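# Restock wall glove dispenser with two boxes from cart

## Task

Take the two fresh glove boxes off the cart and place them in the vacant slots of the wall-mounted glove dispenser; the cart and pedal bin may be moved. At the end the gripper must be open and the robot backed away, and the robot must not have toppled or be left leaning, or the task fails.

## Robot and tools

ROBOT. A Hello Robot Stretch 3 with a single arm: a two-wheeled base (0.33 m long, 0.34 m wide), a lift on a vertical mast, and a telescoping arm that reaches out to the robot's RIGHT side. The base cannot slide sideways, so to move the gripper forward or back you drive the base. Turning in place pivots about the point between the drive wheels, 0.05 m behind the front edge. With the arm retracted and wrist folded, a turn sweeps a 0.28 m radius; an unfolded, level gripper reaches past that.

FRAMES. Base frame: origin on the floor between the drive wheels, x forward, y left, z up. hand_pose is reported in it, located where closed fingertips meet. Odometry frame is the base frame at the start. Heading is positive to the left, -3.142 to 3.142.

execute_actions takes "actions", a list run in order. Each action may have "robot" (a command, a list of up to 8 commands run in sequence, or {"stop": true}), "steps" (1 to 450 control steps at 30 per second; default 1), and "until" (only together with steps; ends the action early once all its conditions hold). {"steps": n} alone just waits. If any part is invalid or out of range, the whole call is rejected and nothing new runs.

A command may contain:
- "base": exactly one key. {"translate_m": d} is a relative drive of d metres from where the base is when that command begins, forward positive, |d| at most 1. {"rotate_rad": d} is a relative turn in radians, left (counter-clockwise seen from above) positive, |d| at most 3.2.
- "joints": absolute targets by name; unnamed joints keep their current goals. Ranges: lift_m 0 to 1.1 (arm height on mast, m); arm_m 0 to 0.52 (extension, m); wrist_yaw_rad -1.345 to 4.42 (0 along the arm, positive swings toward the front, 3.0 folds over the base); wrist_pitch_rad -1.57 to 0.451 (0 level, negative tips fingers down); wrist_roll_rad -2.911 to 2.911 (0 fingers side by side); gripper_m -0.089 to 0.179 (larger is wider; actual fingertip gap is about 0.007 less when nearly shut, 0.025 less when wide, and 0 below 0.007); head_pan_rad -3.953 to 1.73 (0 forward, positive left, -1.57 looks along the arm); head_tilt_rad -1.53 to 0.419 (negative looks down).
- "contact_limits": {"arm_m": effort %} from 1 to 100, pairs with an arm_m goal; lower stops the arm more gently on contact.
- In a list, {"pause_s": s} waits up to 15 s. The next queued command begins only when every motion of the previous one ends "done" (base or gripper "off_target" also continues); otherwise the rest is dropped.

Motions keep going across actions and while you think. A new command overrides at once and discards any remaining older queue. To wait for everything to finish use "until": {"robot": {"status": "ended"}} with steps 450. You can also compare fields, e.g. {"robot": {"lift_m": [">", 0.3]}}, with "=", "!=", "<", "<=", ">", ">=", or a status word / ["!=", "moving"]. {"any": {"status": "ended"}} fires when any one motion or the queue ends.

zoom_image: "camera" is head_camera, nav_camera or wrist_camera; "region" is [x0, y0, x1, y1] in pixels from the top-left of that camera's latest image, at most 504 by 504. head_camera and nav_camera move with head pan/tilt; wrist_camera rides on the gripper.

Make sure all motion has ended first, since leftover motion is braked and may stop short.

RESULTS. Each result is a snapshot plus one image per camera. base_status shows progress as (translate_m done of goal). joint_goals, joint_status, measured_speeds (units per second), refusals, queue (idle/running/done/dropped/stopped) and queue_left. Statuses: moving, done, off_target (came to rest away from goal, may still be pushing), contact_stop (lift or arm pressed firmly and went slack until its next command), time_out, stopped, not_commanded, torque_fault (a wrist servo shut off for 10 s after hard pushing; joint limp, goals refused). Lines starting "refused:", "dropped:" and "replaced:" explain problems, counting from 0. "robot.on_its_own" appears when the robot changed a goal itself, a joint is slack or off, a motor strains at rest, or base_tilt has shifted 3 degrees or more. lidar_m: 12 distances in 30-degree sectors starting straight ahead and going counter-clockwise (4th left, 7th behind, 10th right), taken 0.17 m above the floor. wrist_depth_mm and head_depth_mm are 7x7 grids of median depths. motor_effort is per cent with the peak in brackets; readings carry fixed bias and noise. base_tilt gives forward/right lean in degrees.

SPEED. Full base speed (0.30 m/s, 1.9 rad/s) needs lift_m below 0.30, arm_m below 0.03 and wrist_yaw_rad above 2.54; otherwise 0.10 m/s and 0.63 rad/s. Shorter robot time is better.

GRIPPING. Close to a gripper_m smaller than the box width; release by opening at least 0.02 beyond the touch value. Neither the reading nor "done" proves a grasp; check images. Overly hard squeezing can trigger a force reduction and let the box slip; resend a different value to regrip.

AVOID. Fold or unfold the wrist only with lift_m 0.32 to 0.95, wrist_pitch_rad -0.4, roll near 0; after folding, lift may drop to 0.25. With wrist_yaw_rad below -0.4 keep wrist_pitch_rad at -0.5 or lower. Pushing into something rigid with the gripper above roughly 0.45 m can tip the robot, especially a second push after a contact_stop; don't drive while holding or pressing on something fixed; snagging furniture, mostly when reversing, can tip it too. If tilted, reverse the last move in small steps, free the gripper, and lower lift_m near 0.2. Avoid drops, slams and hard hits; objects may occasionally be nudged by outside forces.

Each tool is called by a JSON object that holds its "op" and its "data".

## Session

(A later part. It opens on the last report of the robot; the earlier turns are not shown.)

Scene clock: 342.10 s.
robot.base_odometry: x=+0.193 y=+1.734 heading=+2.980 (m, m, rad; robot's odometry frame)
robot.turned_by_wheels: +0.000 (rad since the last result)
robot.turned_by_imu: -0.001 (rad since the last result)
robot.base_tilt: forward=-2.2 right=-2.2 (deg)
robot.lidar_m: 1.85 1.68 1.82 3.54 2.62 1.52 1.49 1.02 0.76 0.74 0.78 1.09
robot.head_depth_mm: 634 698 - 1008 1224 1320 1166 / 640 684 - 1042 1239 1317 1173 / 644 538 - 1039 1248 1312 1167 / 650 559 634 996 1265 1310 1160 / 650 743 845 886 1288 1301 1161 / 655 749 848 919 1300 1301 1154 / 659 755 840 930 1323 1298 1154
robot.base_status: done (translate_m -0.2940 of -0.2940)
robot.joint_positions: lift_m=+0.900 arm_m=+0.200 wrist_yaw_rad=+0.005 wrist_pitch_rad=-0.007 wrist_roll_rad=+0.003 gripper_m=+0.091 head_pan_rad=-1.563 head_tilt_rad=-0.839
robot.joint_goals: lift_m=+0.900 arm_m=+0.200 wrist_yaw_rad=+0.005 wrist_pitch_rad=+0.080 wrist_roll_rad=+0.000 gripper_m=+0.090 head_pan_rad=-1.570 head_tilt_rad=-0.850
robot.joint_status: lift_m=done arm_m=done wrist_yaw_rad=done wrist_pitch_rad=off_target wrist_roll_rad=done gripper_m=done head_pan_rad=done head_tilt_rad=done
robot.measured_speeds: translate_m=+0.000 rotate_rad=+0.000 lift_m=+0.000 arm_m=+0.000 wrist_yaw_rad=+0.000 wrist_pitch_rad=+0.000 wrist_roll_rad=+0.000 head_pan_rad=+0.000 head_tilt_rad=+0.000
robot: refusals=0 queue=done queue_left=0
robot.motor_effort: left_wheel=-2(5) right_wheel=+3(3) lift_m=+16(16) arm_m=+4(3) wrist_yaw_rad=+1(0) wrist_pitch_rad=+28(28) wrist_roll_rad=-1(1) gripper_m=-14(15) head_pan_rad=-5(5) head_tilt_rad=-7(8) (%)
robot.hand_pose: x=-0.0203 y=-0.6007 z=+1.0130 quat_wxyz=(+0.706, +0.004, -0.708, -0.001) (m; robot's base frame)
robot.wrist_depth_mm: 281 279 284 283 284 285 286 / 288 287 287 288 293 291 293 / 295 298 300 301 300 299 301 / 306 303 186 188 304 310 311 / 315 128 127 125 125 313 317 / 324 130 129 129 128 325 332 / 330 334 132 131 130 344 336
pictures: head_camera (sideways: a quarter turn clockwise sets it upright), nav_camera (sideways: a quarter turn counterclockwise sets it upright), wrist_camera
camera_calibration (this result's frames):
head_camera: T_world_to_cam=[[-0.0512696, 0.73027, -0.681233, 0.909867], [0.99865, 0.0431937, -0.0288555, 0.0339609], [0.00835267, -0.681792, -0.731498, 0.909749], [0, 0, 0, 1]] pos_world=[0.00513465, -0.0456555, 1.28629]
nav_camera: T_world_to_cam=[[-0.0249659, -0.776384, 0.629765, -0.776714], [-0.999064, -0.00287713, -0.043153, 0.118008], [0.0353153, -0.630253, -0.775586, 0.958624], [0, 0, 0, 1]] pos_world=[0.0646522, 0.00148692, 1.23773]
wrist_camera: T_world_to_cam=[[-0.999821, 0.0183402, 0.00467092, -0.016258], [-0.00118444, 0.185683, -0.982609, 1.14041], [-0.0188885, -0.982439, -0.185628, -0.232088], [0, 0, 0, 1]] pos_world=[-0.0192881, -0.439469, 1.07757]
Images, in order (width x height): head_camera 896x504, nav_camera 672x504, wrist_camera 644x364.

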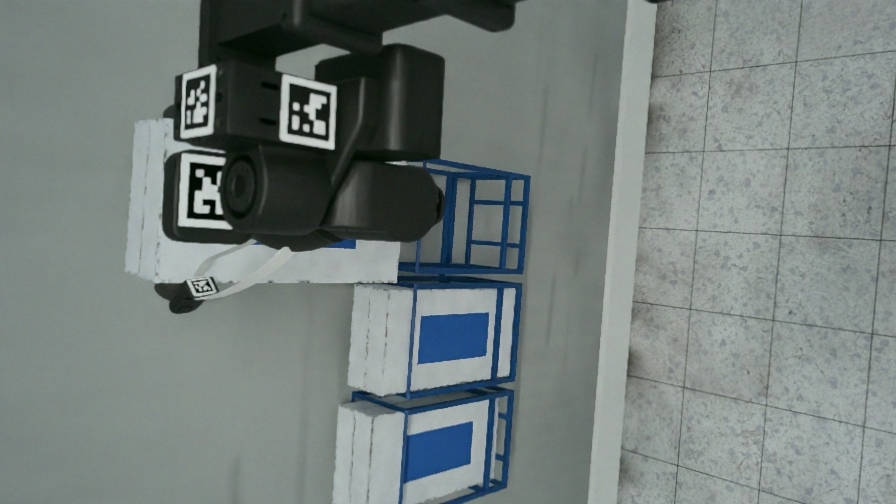

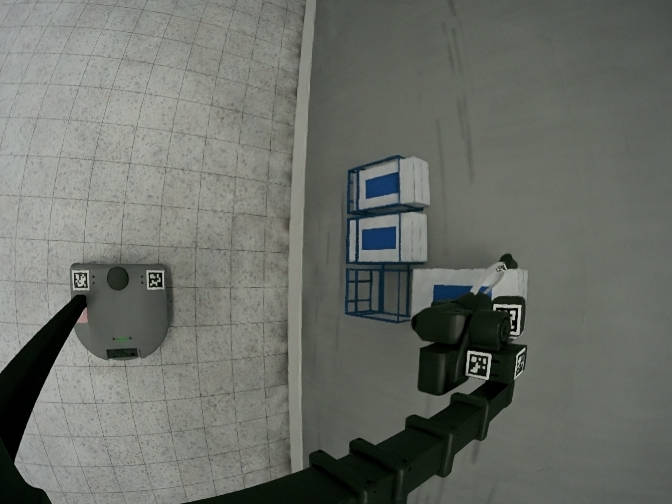

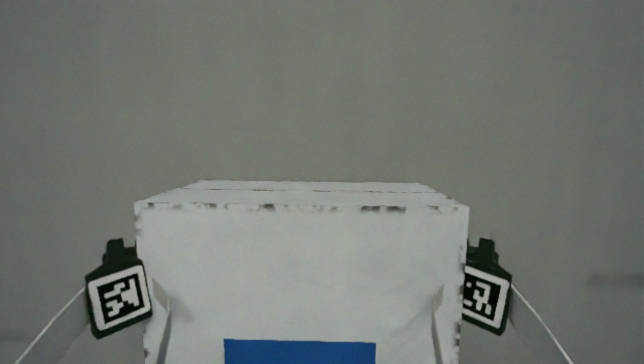

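{"op": "execute_actions", "data": {"actions": [{"robot":{"joints":{"arm_m":0.295,"lift_m":0.88}},"steps":300,"until":{"robot":{"status":"ended"}}},{"steps":5}]}}

{"op": "zoom_image", "data": {"camera": "head_camera", "region": [300, 130, 560, 410]}}

Scene clock: 344.20 s.
robot.base_odometry: x=+0.193 y=+1.734 heading=+2.980 (m, m, rad; robot's odometry frame)
robot.turned_by_wheels: +0.000 (rad since the last result)
robot.turned_by_imu: -0.001 (rad since the last result)
robot.base_tilt: forward=-2.2 right=-2.3 (deg)
robot.lidar_m: 1.85 1.68 1.82 3.54 2.62 1.52 1.49 1.02 0.77 0.74 0.78 1.09
robot.head_depth_mm: 632 689 - 1005 1217 1325 1170 / 640 - 903 994 1239 1319 1161 / 636 - - 1004 1247 1319 1169 / 637 658 812 993 1275 1313 1163 / 651 742 842 882 1290 1316 1158 / 659 747 850 917 1310 1303 1158 / 660 754 842 925 1326 1294 1153
robot.base_status: done (translate_m -0.2940 of -0.2940)
robot.joint_positions: lift_m=+0.880 arm_m=+0.295 wrist_yaw_rad=+0.005 wrist_pitch_rad=-0.007 wrist_roll_rad=+0.003 gripper_m=+0.091 head_pan_rad=-1.563 head_tilt_rad=-0.839
robot.joint_goals: lift_m=+0.880 arm_m=+0.295 wrist_yaw_rad=+0.005 wrist_pitch_rad=+0.080 wrist_roll_rad=+0.000 gripper_m=+0.090 head_pan_rad=-1.570 head_tilt_rad=-0.850
robot.joint_status: lift_m=done arm_m=done wrist_yaw_rad=done wrist_pitch_rad=off_target wrist_roll_rad=done gripper_m=done head_pan_rad=done head_tilt_rad=done
robot.measured_speeds: translate_m=+0.000 rotate_rad=+0.000 lift_m=+0.000 arm_m=+0.000 wrist_yaw_rad=+0.000 wrist_pitch_rad=+0.000 wrist_roll_rad=+0.000 head_pan_rad=+0.000 head_tilt_rad=+0.000
robot: refusals=0 queue=done queue_left=0
robot.motor_effort: left_wheel=-2(2) right_wheel=+2(2) lift_m=+16(16) arm_m=+3(5) wrist_yaw_rad=+1(0) wrist_pitch_rad=+28(28) wrist_roll_rad=-1(1) gripper_m=-14(13) head_pan_rad=-5(4) head_tilt_rad=-6(7) (%)
robot.hand_pose: x=-0.0203 y=-0.6957 z=+0.9930 quat_wxyz=(+0.706, +0.004, -0.708, -0.001) (m; robot's base frame)
robot.wrist_depth_mm: 191 190 192 192 192 193 195 / 197 197 197 197 198 198 198 / 201 203 203 203 203 205 206 / 207 207 184 190 208 209 211 / 214 128 127 126 125 216 218 / 222 130 129 129 128 223 223 / 226 225 132 132 130 233 232
pictures: head_camera (sideways: a quarter turn clockwise sets it upright), nav_camera (sideways: a quarter turn counterclockwise sets it upright), wrist_camera
camera_calibration (this result's frames):
head_camera: T_world_to_cam=[[-0.0512696, 0.730273, -0.681229, 0.909863], [0.99865, 0.0431939, -0.0288554, 0.0339607], [0.00835265, -0.681789, -0.731501, 0.909753], [0, 0, 0, 1]] pos_world=[0.00513465, -0.0456554, 1.28629]
nav_camera: T_world_to_cam=[[-0.0249659, -0.776387, 0.629762, -0.776709], [-0.999064, -0.00287694, -0.043153, 0.118008], [0.0353152, -0.63025, -0.775589, 0.958627], [0, 0, 0, 1]] pos_world=[0.0646522, 0.0014872, 1.23773]
wrist_camera: T_world_to_cam=[[-0.999821, 0.0183398, 0.00467092, -0.0144225], [-0.00118439, 0.185689, -0.982608, 1.1384], [-0.0188882, -0.982437, -0.185634, -0.329122], [0, 0, 0, 1]] pos_world=[-0.0192881, -0.534466, 1.05757]
Images, in order (width x height): head_camera 896x504, nav_camera 672x504, wrist_camera 644x364.

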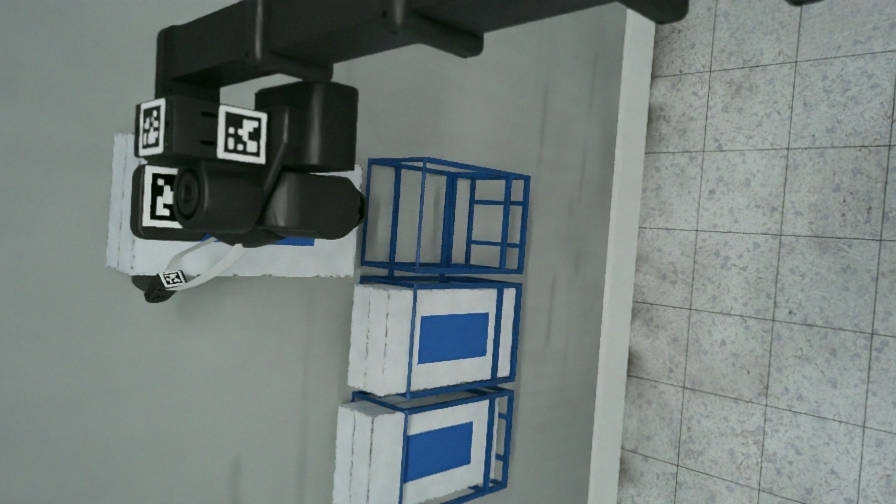

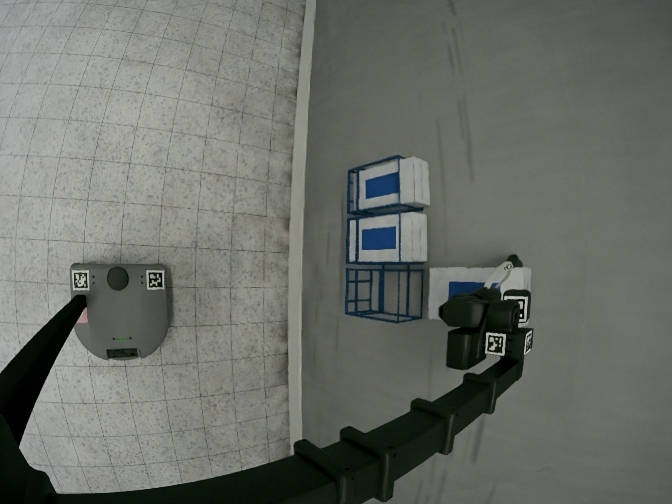

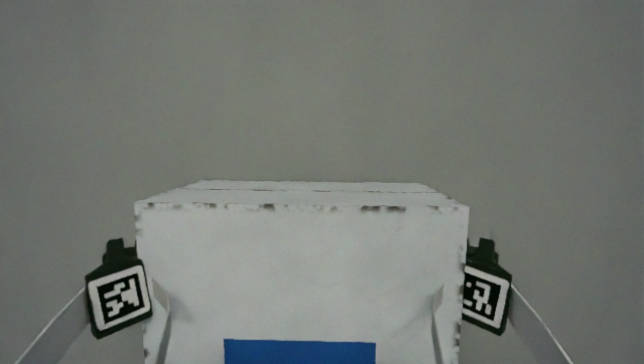

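Region (300, 130, 560, 410) of head_camera's 896x504 image, scaled by 1.800, with more detail than that image has; it fills the left 468 columns of this view, and the rest is white.

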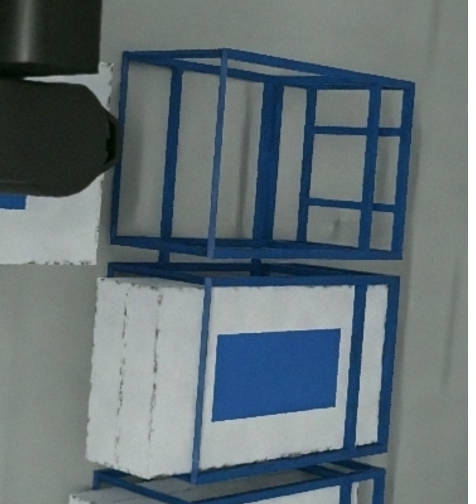

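{"op": "execute_actions", "data": {"actions": [{"robot":{"joints":{"arm_m":0.307,"lift_m":0.862},"base":{"translate_m":-0.014}},"steps":300,"until":{"robot":{"status":"ended"}}},{"steps":5}]}}

{"op": "zoom_image", "data": {"camera": "head_camera", "region": [300, 130, 560, 410]}}

{"op": "zoom_image", "data": {"camera": "nav_camera", "region": [330, 200, 530, 350]}}

Scene clock: 345.53 s.
robot.base_odometry: x=+0.206 y=+1.732 heading=+2.980 (m, m, rad; robot's odometry frame)
robot.turned_by_wheels: +0.000 (rad since the last result)
robot.turned_by_imu: +0.000 (rad since the last result)
robot.base_tilt: forward=-2.2 right=-2.2 (deg)
robot.lidar_m: 1.86 1.70 1.84 3.54 2.60 1.51 1.48 1.02 0.76 0.74 0.78 1.10
robot.head_depth_mm: 633 704 - - 1244 1298 1165 / 637 695 897 1002 1231 1321 1173 / 640 - - 1005 1256 1306 1163 / 647 659 791 973 1263 1312 1161 / 650 744 843 883 1282 1300 1156 / 657 750 846 912 1301 1298 1159 / 659 753 840 929 1328 1295 1154
robot.base_status: done (translate_m -0.0140 of -0.0140)
robot.joint_positions: lift_m=+0.862 arm_m=+0.307 wrist_yaw_rad=+0.005 wrist_pitch_rad=-0.007 wrist_roll_rad=+0.003 gripper_m=+0.091 head_pan_rad=-1.563 head_tilt_rad=-0.839
robot.joint_goals: lift_m=+0.862 arm_m=+0.307 wrist_yaw_rad=+0.005 wrist_pitch_rad=+0.080 wrist_roll_rad=+0.000 gripper_m=+0.090 head_pan_rad=-1.570 head_tilt_rad=-0.850
robot.joint_status: lift_m=done arm_m=done wrist_yaw_rad=done wrist_pitch_rad=off_target wrist_roll_rad=done gripper_m=done head_pan_rad=done head_tilt_rad=done
robot.measured_speeds: translate_m=+0.000 rotate_rad=+0.000 lift_m=+0.000 arm_m=+0.000 wrist_yaw_rad=+0.000 wrist_pitch_rad=+0.000 wrist_roll_rad=+0.000 head_pan_rad=+0.000 head_tilt_rad=+0.000
robot: refusals=0 queue=done queue_left=0
robot.motor_effort: left_wheel=-2(6) right_wheel=+2(3) lift_m=+16(15) arm_m=+3(2) wrist_yaw_rad=+0(0) wrist_pitch_rad=+29(28) wrist_roll_rad=-1(1) gripper_m=-13(14) head_pan_rad=-4(4) head_tilt_rad=-7(7) (%)
robot.hand_pose: x=-0.0203 y=-0.7077 z=+0.9750 quat_wxyz=(+0.706, +0.004, -0.708, -0.001) (m; robot's base frame)
robot.wrist_depth_mm: 178 179 179 181 181 181 182 / 185 185 185 186 186 185 186 / 190 189 190 192 192 192 192 / 195 195 185 188 196 197 198 / 202 128 126 126 125 203 205 / 207 130 129 128 128 210 212 / 214 212 132 132 131 219 218
pictures: head_camera (sideways: a quarter turn clockwise sets it upright), nav_camera (sideways: a quarter turn counterclockwise sets it upright), wrist_camera
camera_calibration (this result's frames):
head_camera: T_world_to_cam=[[-0.0512694, 0.730273, -0.681229, 0.909863], [0.99865, 0.0431935, -0.0288554, 0.0339607], [0.0083524, -0.681789, -0.731501, 0.909753], [0, 0, 0, 1]] pos_world=[0.00513464, -0.0456554, 1.28629]
nav_camera: T_world_to_cam=[[-0.0249661, -0.776387, 0.629762, -0.776709], [-0.999064, -0.00287658, -0.043153, 0.118008], [0.035315, -0.63025, -0.775589, 0.958627], [0, 0, 0, 1]] pos_world=[0.0646522, 0.00148719, 1.23773]
wrist_camera: T_world_to_cam=[[-0.999821, 0.0183387, 0.00473142, -0.0141779], [-0.00124358, 0.185714, -0.982603, 1.12295], [-0.0188984, -0.982433, -0.185658, -0.34423], [0, 0, 0, 1]] pos_world=[-0.0192843, -0.54647, 1.03957]
Images, in order (width x height): head_camera 896x504, nav_camera 672x504, wrist_camera 644x364.

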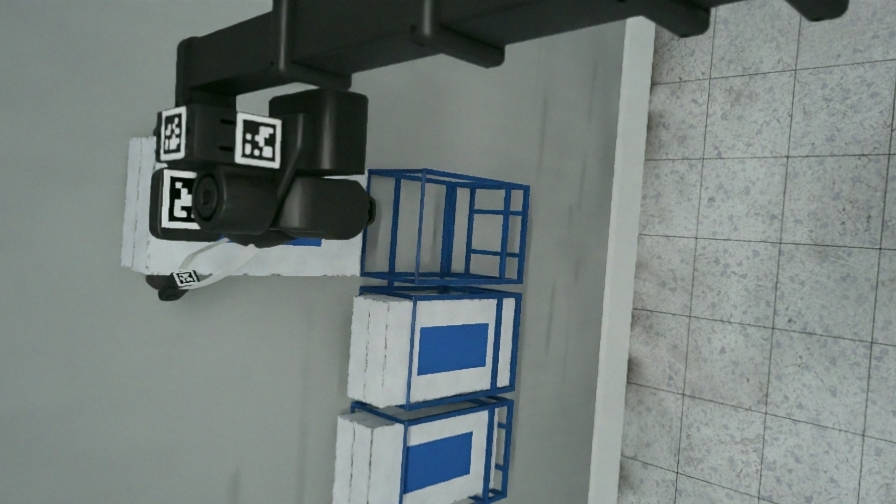

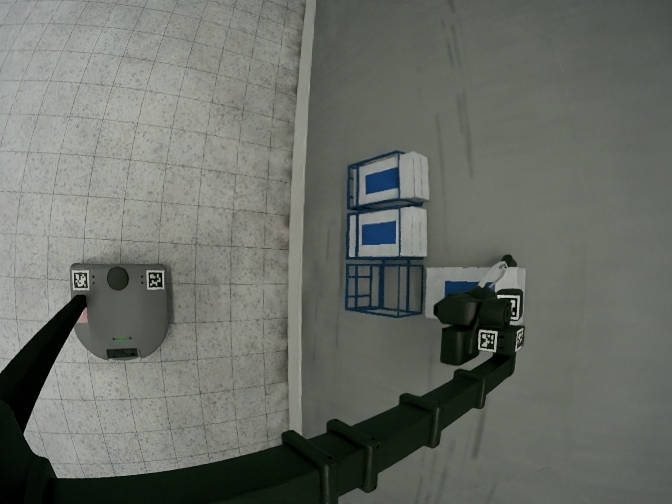

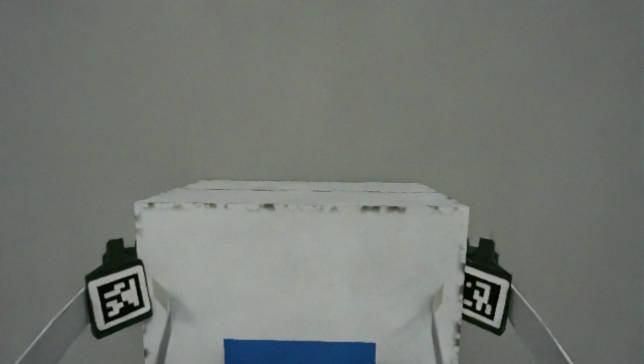

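Region (300, 130, 560, 410) of head_camera's 896x504 image, scaled by 1.800, with more detail than that image has; it fills the left 468 columns of this view, and the rest is white.

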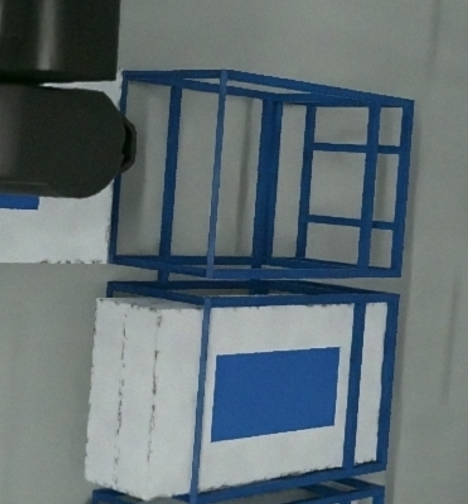

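Region (330, 200, 530, 350) of nav_camera's 672x504 image, scaled by 2.520, with more detail than that image has; it fills the top 378 rows of this view, and the rest is white.

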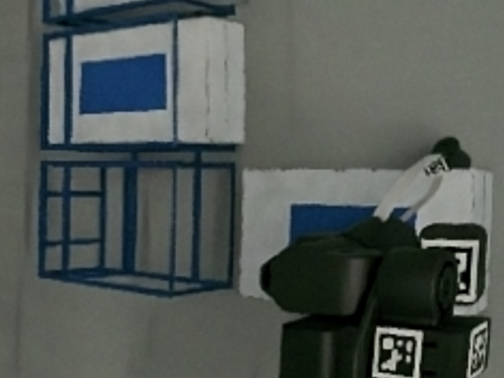

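{"op": "execute_actions", "data": {"actions": [{"robot":{"joints":{"lift_m":0.82}},"steps":300,"until":{"robot":{"status":"ended"}}},{"steps":5}]}}

{"op": "zoom_image", "data": {"camera": "head_camera", "region": [300, 130, 560, 410]}}

Scene clock: 347.03 s.
robot.base_odometry: x=+0.206 y=+1.732 heading=+2.980 (m, m, rad; robot's odometry frame)
robot.turned_by_wheels: +0.000 (rad since the last result)
robot.turned_by_imu: +0.000 (rad since the last result)
robot.base_tilt: forward=-2.2 right=-2.2 (deg)
robot.lidar_m: 1.86 1.70 1.84 3.54 2.61 1.51 1.47 1.02 0.76 0.74 0.78 1.09
robot.head_depth_mm: 634 717 814 - - 1343 1191 / 638 711 - 1023 1241 1321 1169 / 642 690 - 1010 1253 1310 1158 / 646 694 797 978 1269 1299 1158 / 652 740 841 885 1290 1310 1157 / 656 747 849 910 1308 1306 1153 / 660 752 841 926 1321 1289 1158
robot.base_status: done (translate_m -0.0140 of -0.0140)
robot.joint_positions: lift_m=+0.820 arm_m=+0.307 wrist_yaw_rad=+0.005 wrist_pitch_rad=-0.007 wrist_roll_rad=+0.003 gripper_m=+0.091 head_pan_rad=-1.563 head_tilt_rad=-0.839
robot.joint_goals: lift_m=+0.820 arm_m=+0.307 wrist_yaw_rad=+0.005 wrist_pitch_rad=+0.080 wrist_roll_rad=+0.000 gripper_m=+0.090 head_pan_rad=-1.570 head_tilt_rad=-0.850
robot.joint_status: lift_m=done arm_m=done wrist_yaw_rad=done wrist_pitch_rad=off_target wrist_roll_rad=done gripper_m=done head_pan_rad=done head_tilt_rad=done
robot.measured_speeds: translate_m=+0.000 rotate_rad=+0.000 lift_m=+0.000 arm_m=+0.000 wrist_yaw_rad=+0.000 wrist_pitch_rad=+0.000 wrist_roll_rad=+0.000 head_pan_rad=+0.000 head_tilt_rad=+0.000
robot: refusals=0 queue=done queue_left=0
robot.motor_effort: left_wheel=-2(2) right_wheel=+2(2) lift_m=+15(15) arm_m=+3(3) wrist_yaw_rad=+1(1) wrist_pitch_rad=+28(28) wrist_roll_rad=-1(1) gripper_m=-14(14) head_pan_rad=-5(4) head_tilt_rad=-7(7) (%)
robot.hand_pose: x=-0.0203 y=-0.7077 z=+0.9331 quat_wxyz=(+0.706, +0.004, -0.708, -0.001) (m; robot's base frame)
robot.wrist_depth_mm: 179 179 179 180 181 181 182 / 184 185 186 185 188 186 187 / 189 189 190 190 191 193 193 / 195 195 185 187 195 198 200 / 199 128 127 126 124 202 202 / 207 130 129 128 127 210 210 / 212 211 132 131 131 218 217
pictures: head_camera (sideways: a quarter turn clockwise sets it upright), nav_camera (sideways: a quarter turn counterclockwise sets it upright), wrist_camera
camera_calibration (this result's frames):
head_camera: T_world_to_cam=[[-0.0512695, 0.730273, -0.681229, 0.909863], [0.99865, 0.0431936, -0.0288554, 0.0339607], [0.00835249, -0.681789, -0.731501, 0.909753], [0, 0, 0, 1]] pos_world=[0.00513464, -0.0456554, 1.28629]
nav_camera: T_world_to_cam=[[-0.024966, -0.776387, 0.629762, -0.776709], [-0.999064, -0.00287671, -0.043153, 0.118008], [0.0353151, -0.63025, -0.775589, 0.958627], [0, 0, 0, 1]] pos_world=[0.0646522, 0.00148718, 1.23773]
wrist_camera: T_world_to_cam=[[-0.999821, 0.0183393, 0.00473017, -0.0139777], [-0.00124354, 0.185647, -0.982616, 1.08167], [-0.0188986, -0.982445, -0.185591, -0.352096], [0, 0, 0, 1]] pos_world=[-0.0192843, -0.546468, 0.997586]
Images, in order (width x height): head_camera 896x504, nav_camera 672x504, wrist_camera 644x364.

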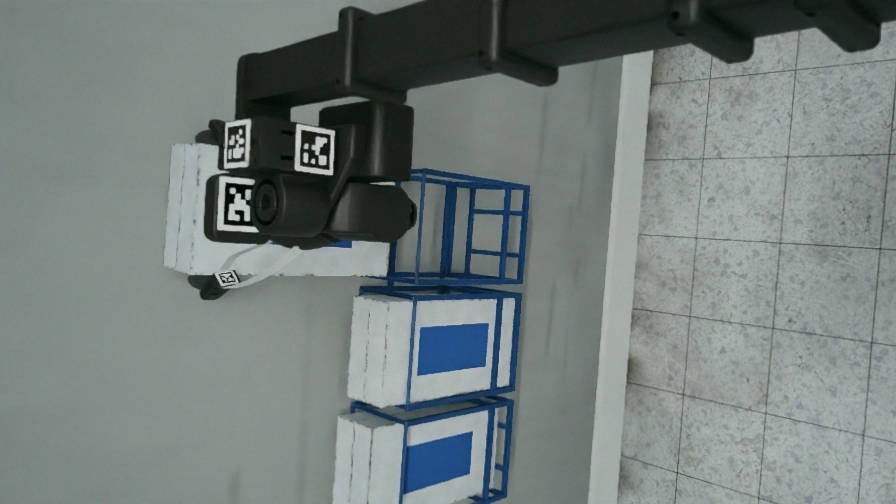

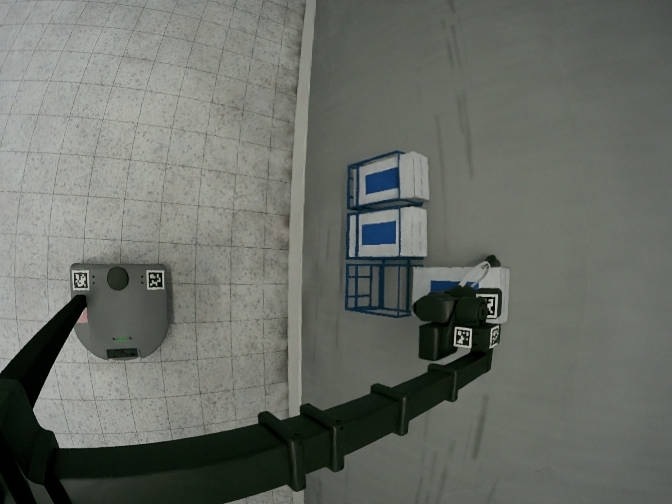

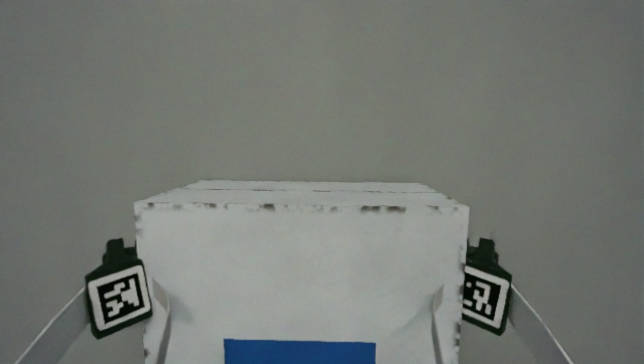

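Region (300, 130, 560, 410) of head_camera's 896x504 image, scaled by 1.800, with more detail than that image has; it fills the left 468 columns of this view, and the rest is white.

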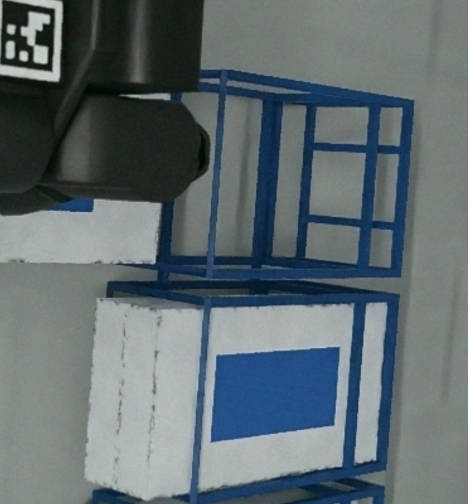

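Still free. Continue lowering.

{"op": "execute_actions", "data": {"actions": [{"robot":{"joints":{"lift_m":0.77}},"steps":300,"until":{"robot":{"status":"ended"}}},{"steps":5}]}}

{"op": "zoom_image", "data": {"camera": "head_camera", "region": [300, 130, 560, 410]}}

Scene clock: 348.50 s.
robot.base_odometry: x=+0.206 y=+1.732 heading=+2.980 (m, m, rad; robot's odometry frame)
robot.turned_by_wheels: +0.000 (rad since the last result)
robot.turned_by_imu: +0.000 (rad since the last result)
robot.base_tilt: forward=-2.2 right=-2.2 (deg)
robot.lidar_m: 1.86 1.69 1.83 3.55 2.60 1.51 1.48 1.02 0.76 0.74 0.78 1.09
robot.head_depth_mm: 633 719 829 985 - - - / 635 724 802 1055 1240 1327 1175 / 641 714 - 1065 1249 1308 1161 / 647 716 788 951 1268 1305 1162 / 652 742 845 887 1290 1290 1161 / 655 747 848 912 1304 1300 1152 / 659 752 841 927 1321 1293 1155
robot.base_status: done (translate_m -0.0140 of -0.0140)
robot.joint_positions: lift_m=+0.770 arm_m=+0.307 wrist_yaw_rad=+0.005 wrist_pitch_rad=-0.007 wrist_roll_rad=+0.003 gripper_m=+0.091 head_pan_rad=-1.563 head_tilt_rad=-0.839
robot.joint_goals: lift_m=+0.770 arm_m=+0.307 wrist_yaw_rad=+0.005 wrist_pitch_rad=+0.080 wrist_roll_rad=+0.000 gripper_m=+0.090 head_pan_rad=-1.570 head_tilt_rad=-0.850
robot.joint_status: lift_m=done arm_m=done wrist_yaw_rad=done wrist_pitch_rad=off_target wrist_roll_rad=done gripper_m=done head_pan_rad=done head_tilt_rad=done
robot.measured_speeds: translate_m=+0.000 rotate_rad=+0.000 lift_m=+0.000 arm_m=+0.000 wrist_yaw_rad=+0.000 wrist_pitch_rad=+0.000 wrist_roll_rad=+0.000 head_pan_rad=+0.000 head_tilt_rad=+0.000
robot: refusals=0 queue=done queue_left=0
robot.motor_effort: left_wheel=-2(2) right_wheel=+2(3) lift_m=+15(15) arm_m=+3(3) wrist_yaw_rad=+0(1) wrist_pitch_rad=+29(28) wrist_roll_rad=-1(1) gripper_m=-13(13) head_pan_rad=-5(5) head_tilt_rad=-7(7) (%)
robot.hand_pose: x=-0.0203 y=-0.7077 z=+0.8831 quat_wxyz=(+0.706, +0.004, -0.708, -0.001) (m; robot's base frame)
robot.wrist_depth_mm: 179 180 179 180 182 180 182 / 184 185 184 186 187 185 187 / 191 190 191 191 191 192 192 / 194 194 185 188 195 198 197 / 199 128 126 125 125 202 203 / 207 130 129 128 127 210 211 / 213 212 132 131 130 218 219
pictures: head_camera (sideways: a quarter turn clockwise sets it upright), nav_camera (sideways: a quarter turn counterclockwise sets it upright), wrist_camera
camera_calibration (this result's frames):
head_camera: T_world_to_cam=[[-0.0512696, 0.730272, -0.68123, 0.909863], [0.99865, 0.0431939, -0.0288554, 0.0339607], [0.00835265, -0.681789, -0.731501, 0.909752], [0, 0, 0, 1]] pos_world=[0.00513465, -0.0456554, 1.28629]
nav_camera: T_world_to_cam=[[-0.0249659, -0.776387, 0.629762, -0.77671], [-0.999064, -0.00287696, -0.043153, 0.118008], [0.0353152, -0.63025, -0.775589, 0.958627], [0, 0, 0, 1]] pos_world=[0.0646522, 0.00148718, 1.23773]
wrist_camera: T_world_to_cam=[[-0.999821, 0.0183381, 0.00472636, -0.0137383], [-0.00124143, 0.185573, -0.98263, 1.03251], [-0.0188966, -0.982459, -0.185517, -0.361451], [0, 0, 0, 1]] pos_world=[-0.0192843, -0.546465, 0.947585]
Images, in order (width x height): head_camera 896x504, nav_camera 672x504, wrist_camera 644x364.

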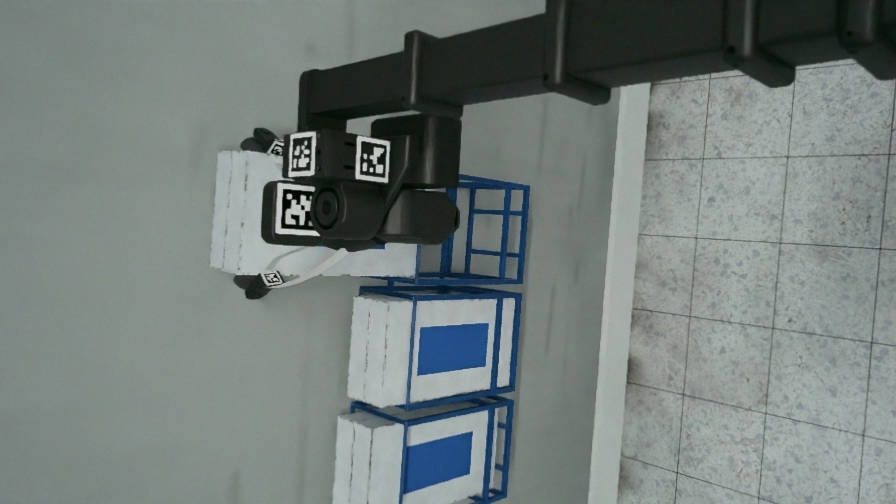

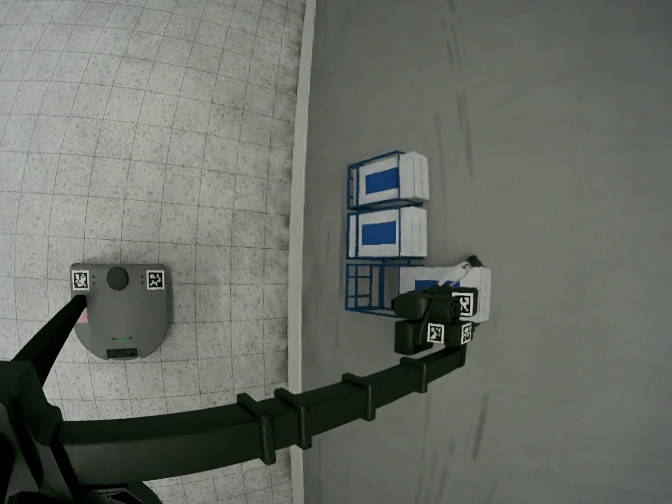

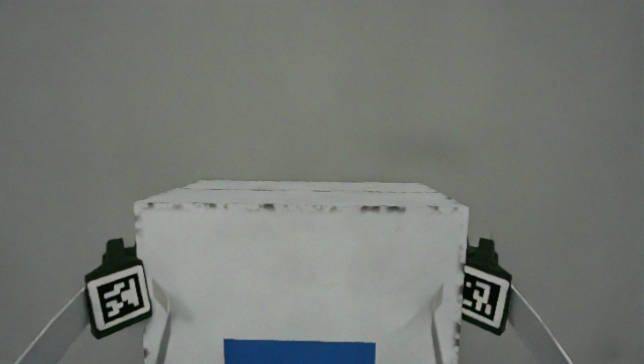

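Region (300, 130, 560, 410) of head_camera's 896x504 image, scaled by 1.800, with more detail than that image has; it fills the left 468 columns of this view, and the rest is white.

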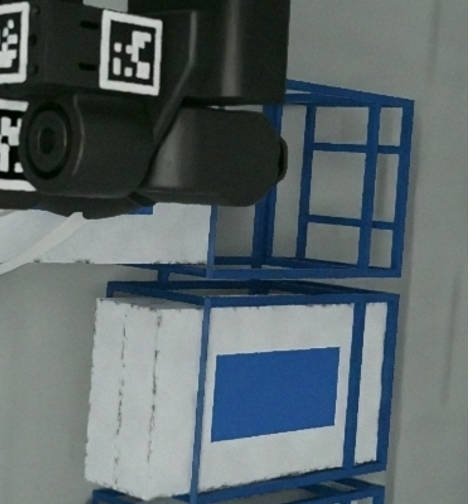

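{"op": "execute_actions", "data": {"actions": [{"robot":{"joints":{"lift_m":0.72}},"steps":300,"until":{"robot":{"status":"ended"}}},{"steps":5}]}}

{"op": "zoom_image", "data": {"camera": "head_camera", "region": [300, 130, 560, 410]}}

Scene clock: 349.93 s.
robot.base_odometry: x=+0.206 y=+1.732 heading=+2.980 (m, m, rad; robot's odometry frame)
robot.turned_by_wheels: +0.000 (rad since the last result)
robot.turned_by_imu: +0.000 (rad since the last result)
robot.base_tilt: forward=-2.2 right=-2.2 (deg)
robot.lidar_m: 1.86 1.69 1.84 3.54 2.60 1.51 1.48 1.02 0.77 0.74 0.78 1.10
robot.head_depth_mm: 633 720 831 985 1181 - - / 637 724 822 - 1240 1316 1179 / 640 729 745 - 1249 1307 1172 / 646 736 761 935 1272 1311 1166 / 651 743 847 886 1295 1300 1158 / 656 748 847 913 1297 1302 1156 / 659 754 843 923 1328 1294 1154
robot.base_status: done (translate_m -0.0140 of -0.0140)
robot.joint_positions: lift_m=+0.720 arm_m=+0.307 wrist_yaw_rad=+0.005 wrist_pitch_rad=-0.007 wrist_roll_rad=+0.003 gripper_m=+0.091 head_pan_rad=-1.563 head_tilt_rad=-0.839
robot.joint_goals: lift_m=+0.720 arm_m=+0.307 wrist_yaw_rad=+0.005 wrist_pitch_rad=+0.080 wrist_roll_rad=+0.000 gripper_m=+0.090 head_pan_rad=-1.570 head_tilt_rad=-0.850
robot.joint_status: lift_m=done arm_m=done wrist_yaw_rad=done wrist_pitch_rad=off_target wrist_roll_rad=done gripper_m=done head_pan_rad=done head_tilt_rad=done
robot.measured_speeds: translate_m=+0.000 rotate_rad=+0.000 lift_m=+0.000 arm_m=+0.000 wrist_yaw_rad=+0.000 wrist_pitch_rad=+0.000 wrist_roll_rad=+0.000 head_pan_rad=+0.000 head_tilt_rad=+0.000
robot: refusals=0 queue=done queue_left=0
robot.motor_effort: left_wheel=-2(2) right_wheel=+2(2) lift_m=+16(17) arm_m=+3(3) wrist_yaw_rad=+0(0) wrist_pitch_rad=+28(29) wrist_roll_rad=-1(1) gripper_m=-14(14) head_pan_rad=-5(4) head_tilt_rad=-7(8) (%)
robot.hand_pose: x=-0.0203 y=-0.7077 z=+0.8331 quat_wxyz=(+0.706, +0.004, -0.708, -0.001) (m; robot's base frame)
robot.wrist_depth_mm: 178 179 181 181 182 182 182 / 184 185 185 185 186 185 185 / 190 190 190 191 191 192 192 / 195 193 184 188 194 198 198 / 200 127 127 126 125 204 204 / 208 129 129 129 128 210 211 / 214 211 132 132 131 218 218
pictures: head_camera (sideways: a quarter turn clockwise sets it upright), nav_camera (sideways: a quarter turn counterclockwise sets it upright), wrist_camera
camera_calibration (this result's frames):
head_camera: T_world_to_cam=[[-0.0512696, 0.730273, -0.681229, 0.909863], [0.99865, 0.0431939, -0.0288554, 0.0339607], [0.00835265, -0.681789, -0.731501, 0.909753], [0, 0, 0, 1]] pos_world=[0.00513465, -0.0456554, 1.28629]
nav_camera: T_world_to_cam=[[-0.0249659, -0.776387, 0.629762, -0.776709], [-0.999064, -0.00287694, -0.043153, 0.118008], [0.0353152, -0.63025, -0.775589, 0.958627], [0, 0, 0, 1]] pos_world=[0.0646522, 0.0014872, 1.23773]
wrist_camera: T_world_to_cam=[[-0.999821, 0.0183386, 0.00472474, -0.0135003], [-0.00124147, 0.185483, -0.982647, 0.983353], [-0.0188967, -0.982476, -0.185427, -0.370813], [0, 0, 0, 1]] pos_world=[-0.0192843, -0.546463, 0.897593]
Images, in order (width x height): head_camera 896x504, nav_camera 672x504, wrist_camera 644x364.

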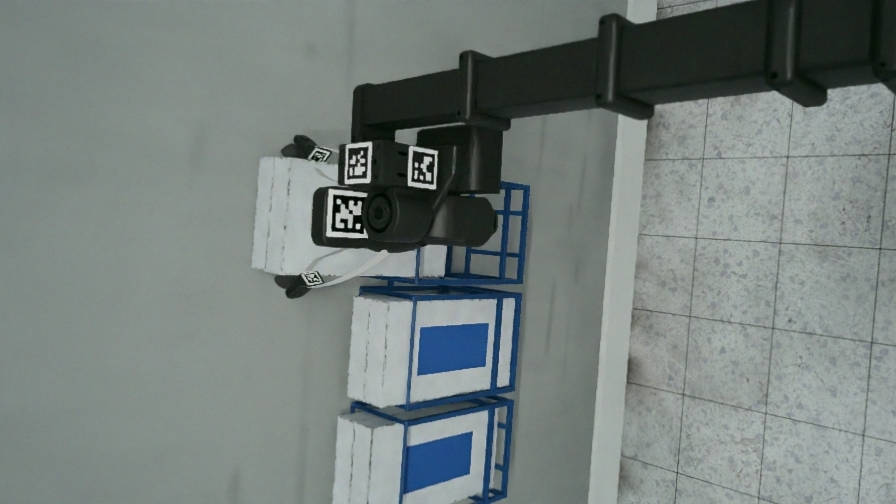

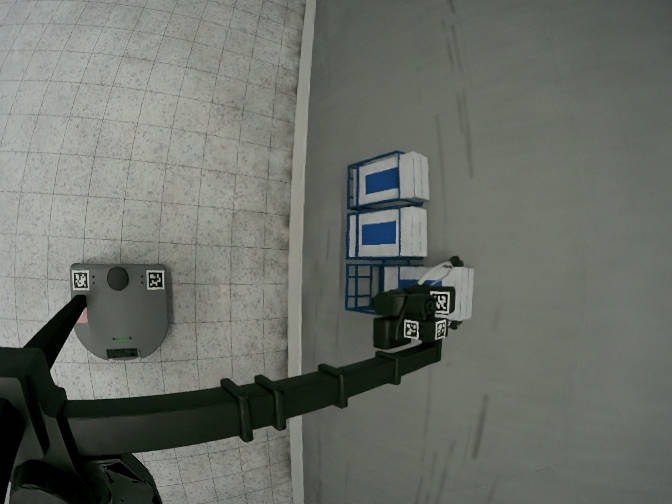

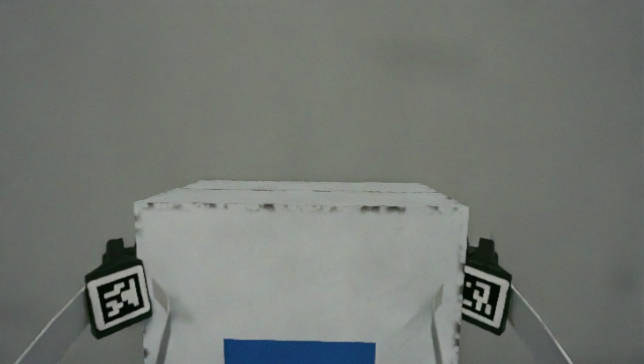

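Region (300, 130, 560, 410) of head_camera's 896x504 image, scaled by 1.800, with more detail than that image has; it fills the left 468 columns of this view, and the rest is white.

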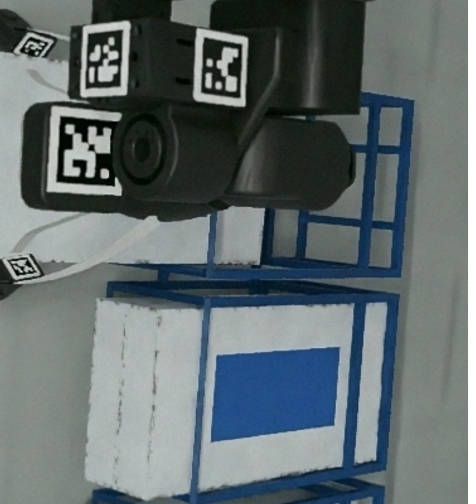

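Going in cleanly.

{"op": "execute_actions", "data": {"actions": [{"robot":{"joints":{"lift_m":0.65}},"steps":300,"until":{"robot":{"status":"ended"}}},{"steps":5}]}}

{"op": "zoom_image", "data": {"camera": "head_camera", "region": [300, 130, 560, 410]}}

Scene clock: 351.57 s.
robot.base_odometry: x=+0.206 y=+1.732 heading=+2.980 (m, m, rad; robot's odometry frame)
robot.turned_by_wheels: +0.000 (rad since the last result)
robot.turned_by_imu: +0.000 (rad since the last result)
robot.base_tilt: forward=-2.2 right=-2.2 (deg)
robot.lidar_m: 1.86 1.69 1.84 3.53 2.60 1.51 1.48 1.02 0.76 0.74 0.78 1.10
robot.head_depth_mm: 630 720 834 991 1217 1324 1207 / 636 726 841 953 - 1294 1173 / 642 731 815 - 1289 1312 1169 / 645 737 810 910 1270 1318 1161 / 650 740 842 889 1289 1301 1154 / 656 746 848 914 1299 1301 1155 / 660 752 847 927 1316 1296 1157
robot.base_status: done (translate_m -0.0140 of -0.0140)
robot.joint_positions: lift_m=+0.650 arm_m=+0.307 wrist_yaw_rad=+0.005 wrist_pitch_rad=-0.007 wrist_roll_rad=+0.003 gripper_m=+0.091 head_pan_rad=-1.563 head_tilt_rad=-0.839
robot.joint_goals: lift_m=+0.650 arm_m=+0.307 wrist_yaw_rad=+0.005 wrist_pitch_rad=+0.080 wrist_roll_rad=+0.000 gripper_m=+0.090 head_pan_rad=-1.570 head_tilt_rad=-0.850
robot.joint_status: lift_m=done arm_m=done wrist_yaw_rad=done wrist_pitch_rad=off_target wrist_roll_rad=done gripper_m=done head_pan_rad=done head_tilt_rad=done
robot.measured_speeds: translate_m=+0.000 rotate_rad=+0.000 lift_m=+0.000 arm_m=+0.000 wrist_yaw_rad=+0.000 wrist_pitch_rad=+0.000 wrist_roll_rad=+0.000 head_pan_rad=+0.000 head_tilt_rad=+0.000
robot: refusals=0 queue=done queue_left=0
robot.motor_effort: left_wheel=-2(2) right_wheel=+2(2) lift_m=+16(16) arm_m=+3(3) wrist_yaw_rad=+0(0) wrist_pitch_rad=+28(29) wrist_roll_rad=-1(1) gripper_m=-14(14) head_pan_rad=-5(5) head_tilt_rad=-7(6) (%)
robot.hand_pose: x=-0.0203 y=-0.7077 z=+0.7631 quat_wxyz=(+0.706, +0.004, -0.708, -0.001) (m; robot's base frame)
robot.wrist_depth_mm: 178 180 179 180 182 181 182 / 184 185 184 186 186 187 187 / 188 190 190 190 191 191 194 / 194 192 184 188 195 196 198 / 201 128 126 125 125 203 204 / 206 130 129 129 128 210 211 / - 149 132 131 131 217 217
pictures: head_camera (sideways: a quarter turn clockwise sets it upright), nav_camera (sideways: a quarter turn counterclockwise sets it upright), wrist_camera
camera_calibration (this result's frames):
head_camera: T_world_to_cam=[[-0.0512695, 0.730272, -0.68123, 0.909863], [0.99865, 0.0431936, -0.0288554, 0.0339607], [0.00835249, -0.681789, -0.731501, 0.909752], [0, 0, 0, 1]] pos_world=[0.00513464, -0.0456554, 1.28629]
nav_camera: T_world_to_cam=[[-0.024966, -0.776387, 0.629762, -0.77671], [-0.999064, -0.00287671, -0.043153, 0.118008], [0.0353151, -0.63025, -0.775589, 0.958627], [0, 0, 0, 1]] pos_world=[0.0646522, 0.00148717, 1.23773]
wrist_camera: T_world_to_cam=[[-0.999821, 0.0183388, 0.0047238, -0.0131688], [-0.00124206, 0.185403, -0.982662, 0.914551], [-0.0188966, -0.982491, -0.185347, -0.383862], [0, 0, 0, 1]] pos_world=[-0.0192842, -0.54646, 0.827609]
Images, in order (width x height): head_camera 896x504, nav_camera 672x504, wrist_camera 644x364.

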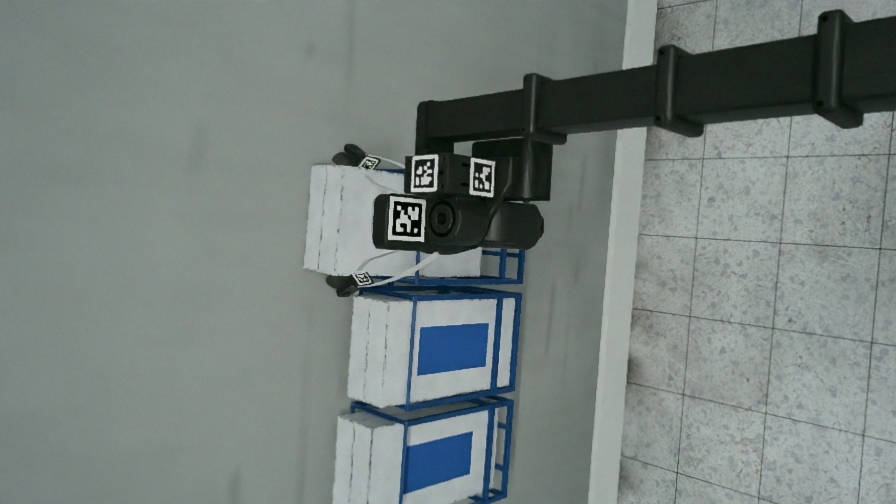

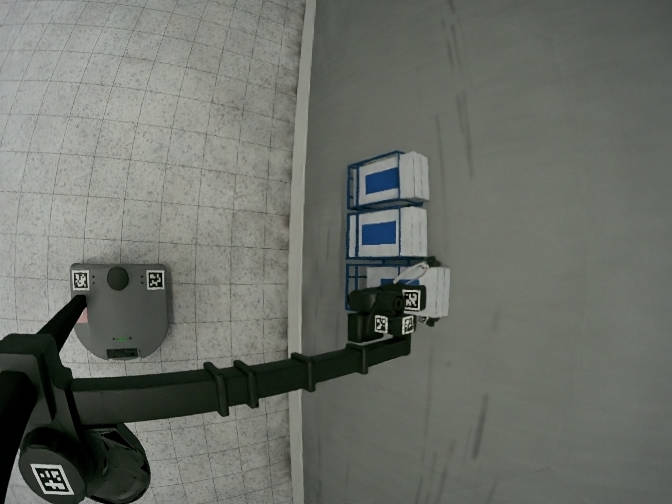

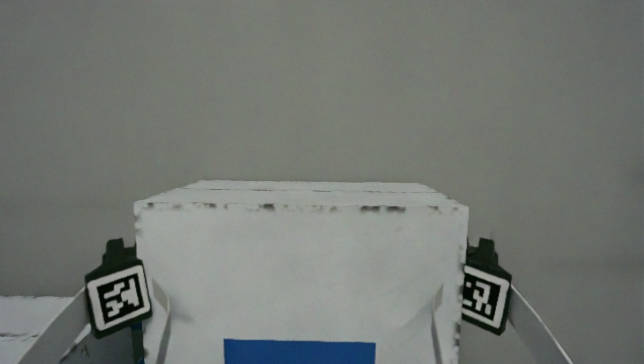

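Region (300, 130, 560, 410) of head_camera's 896x504 image, scaled by 1.800, with more detail than that image has; it fills the left 468 columns of this view, and the rest is white.

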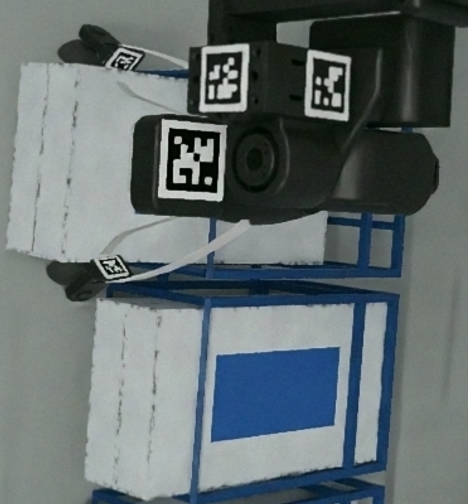

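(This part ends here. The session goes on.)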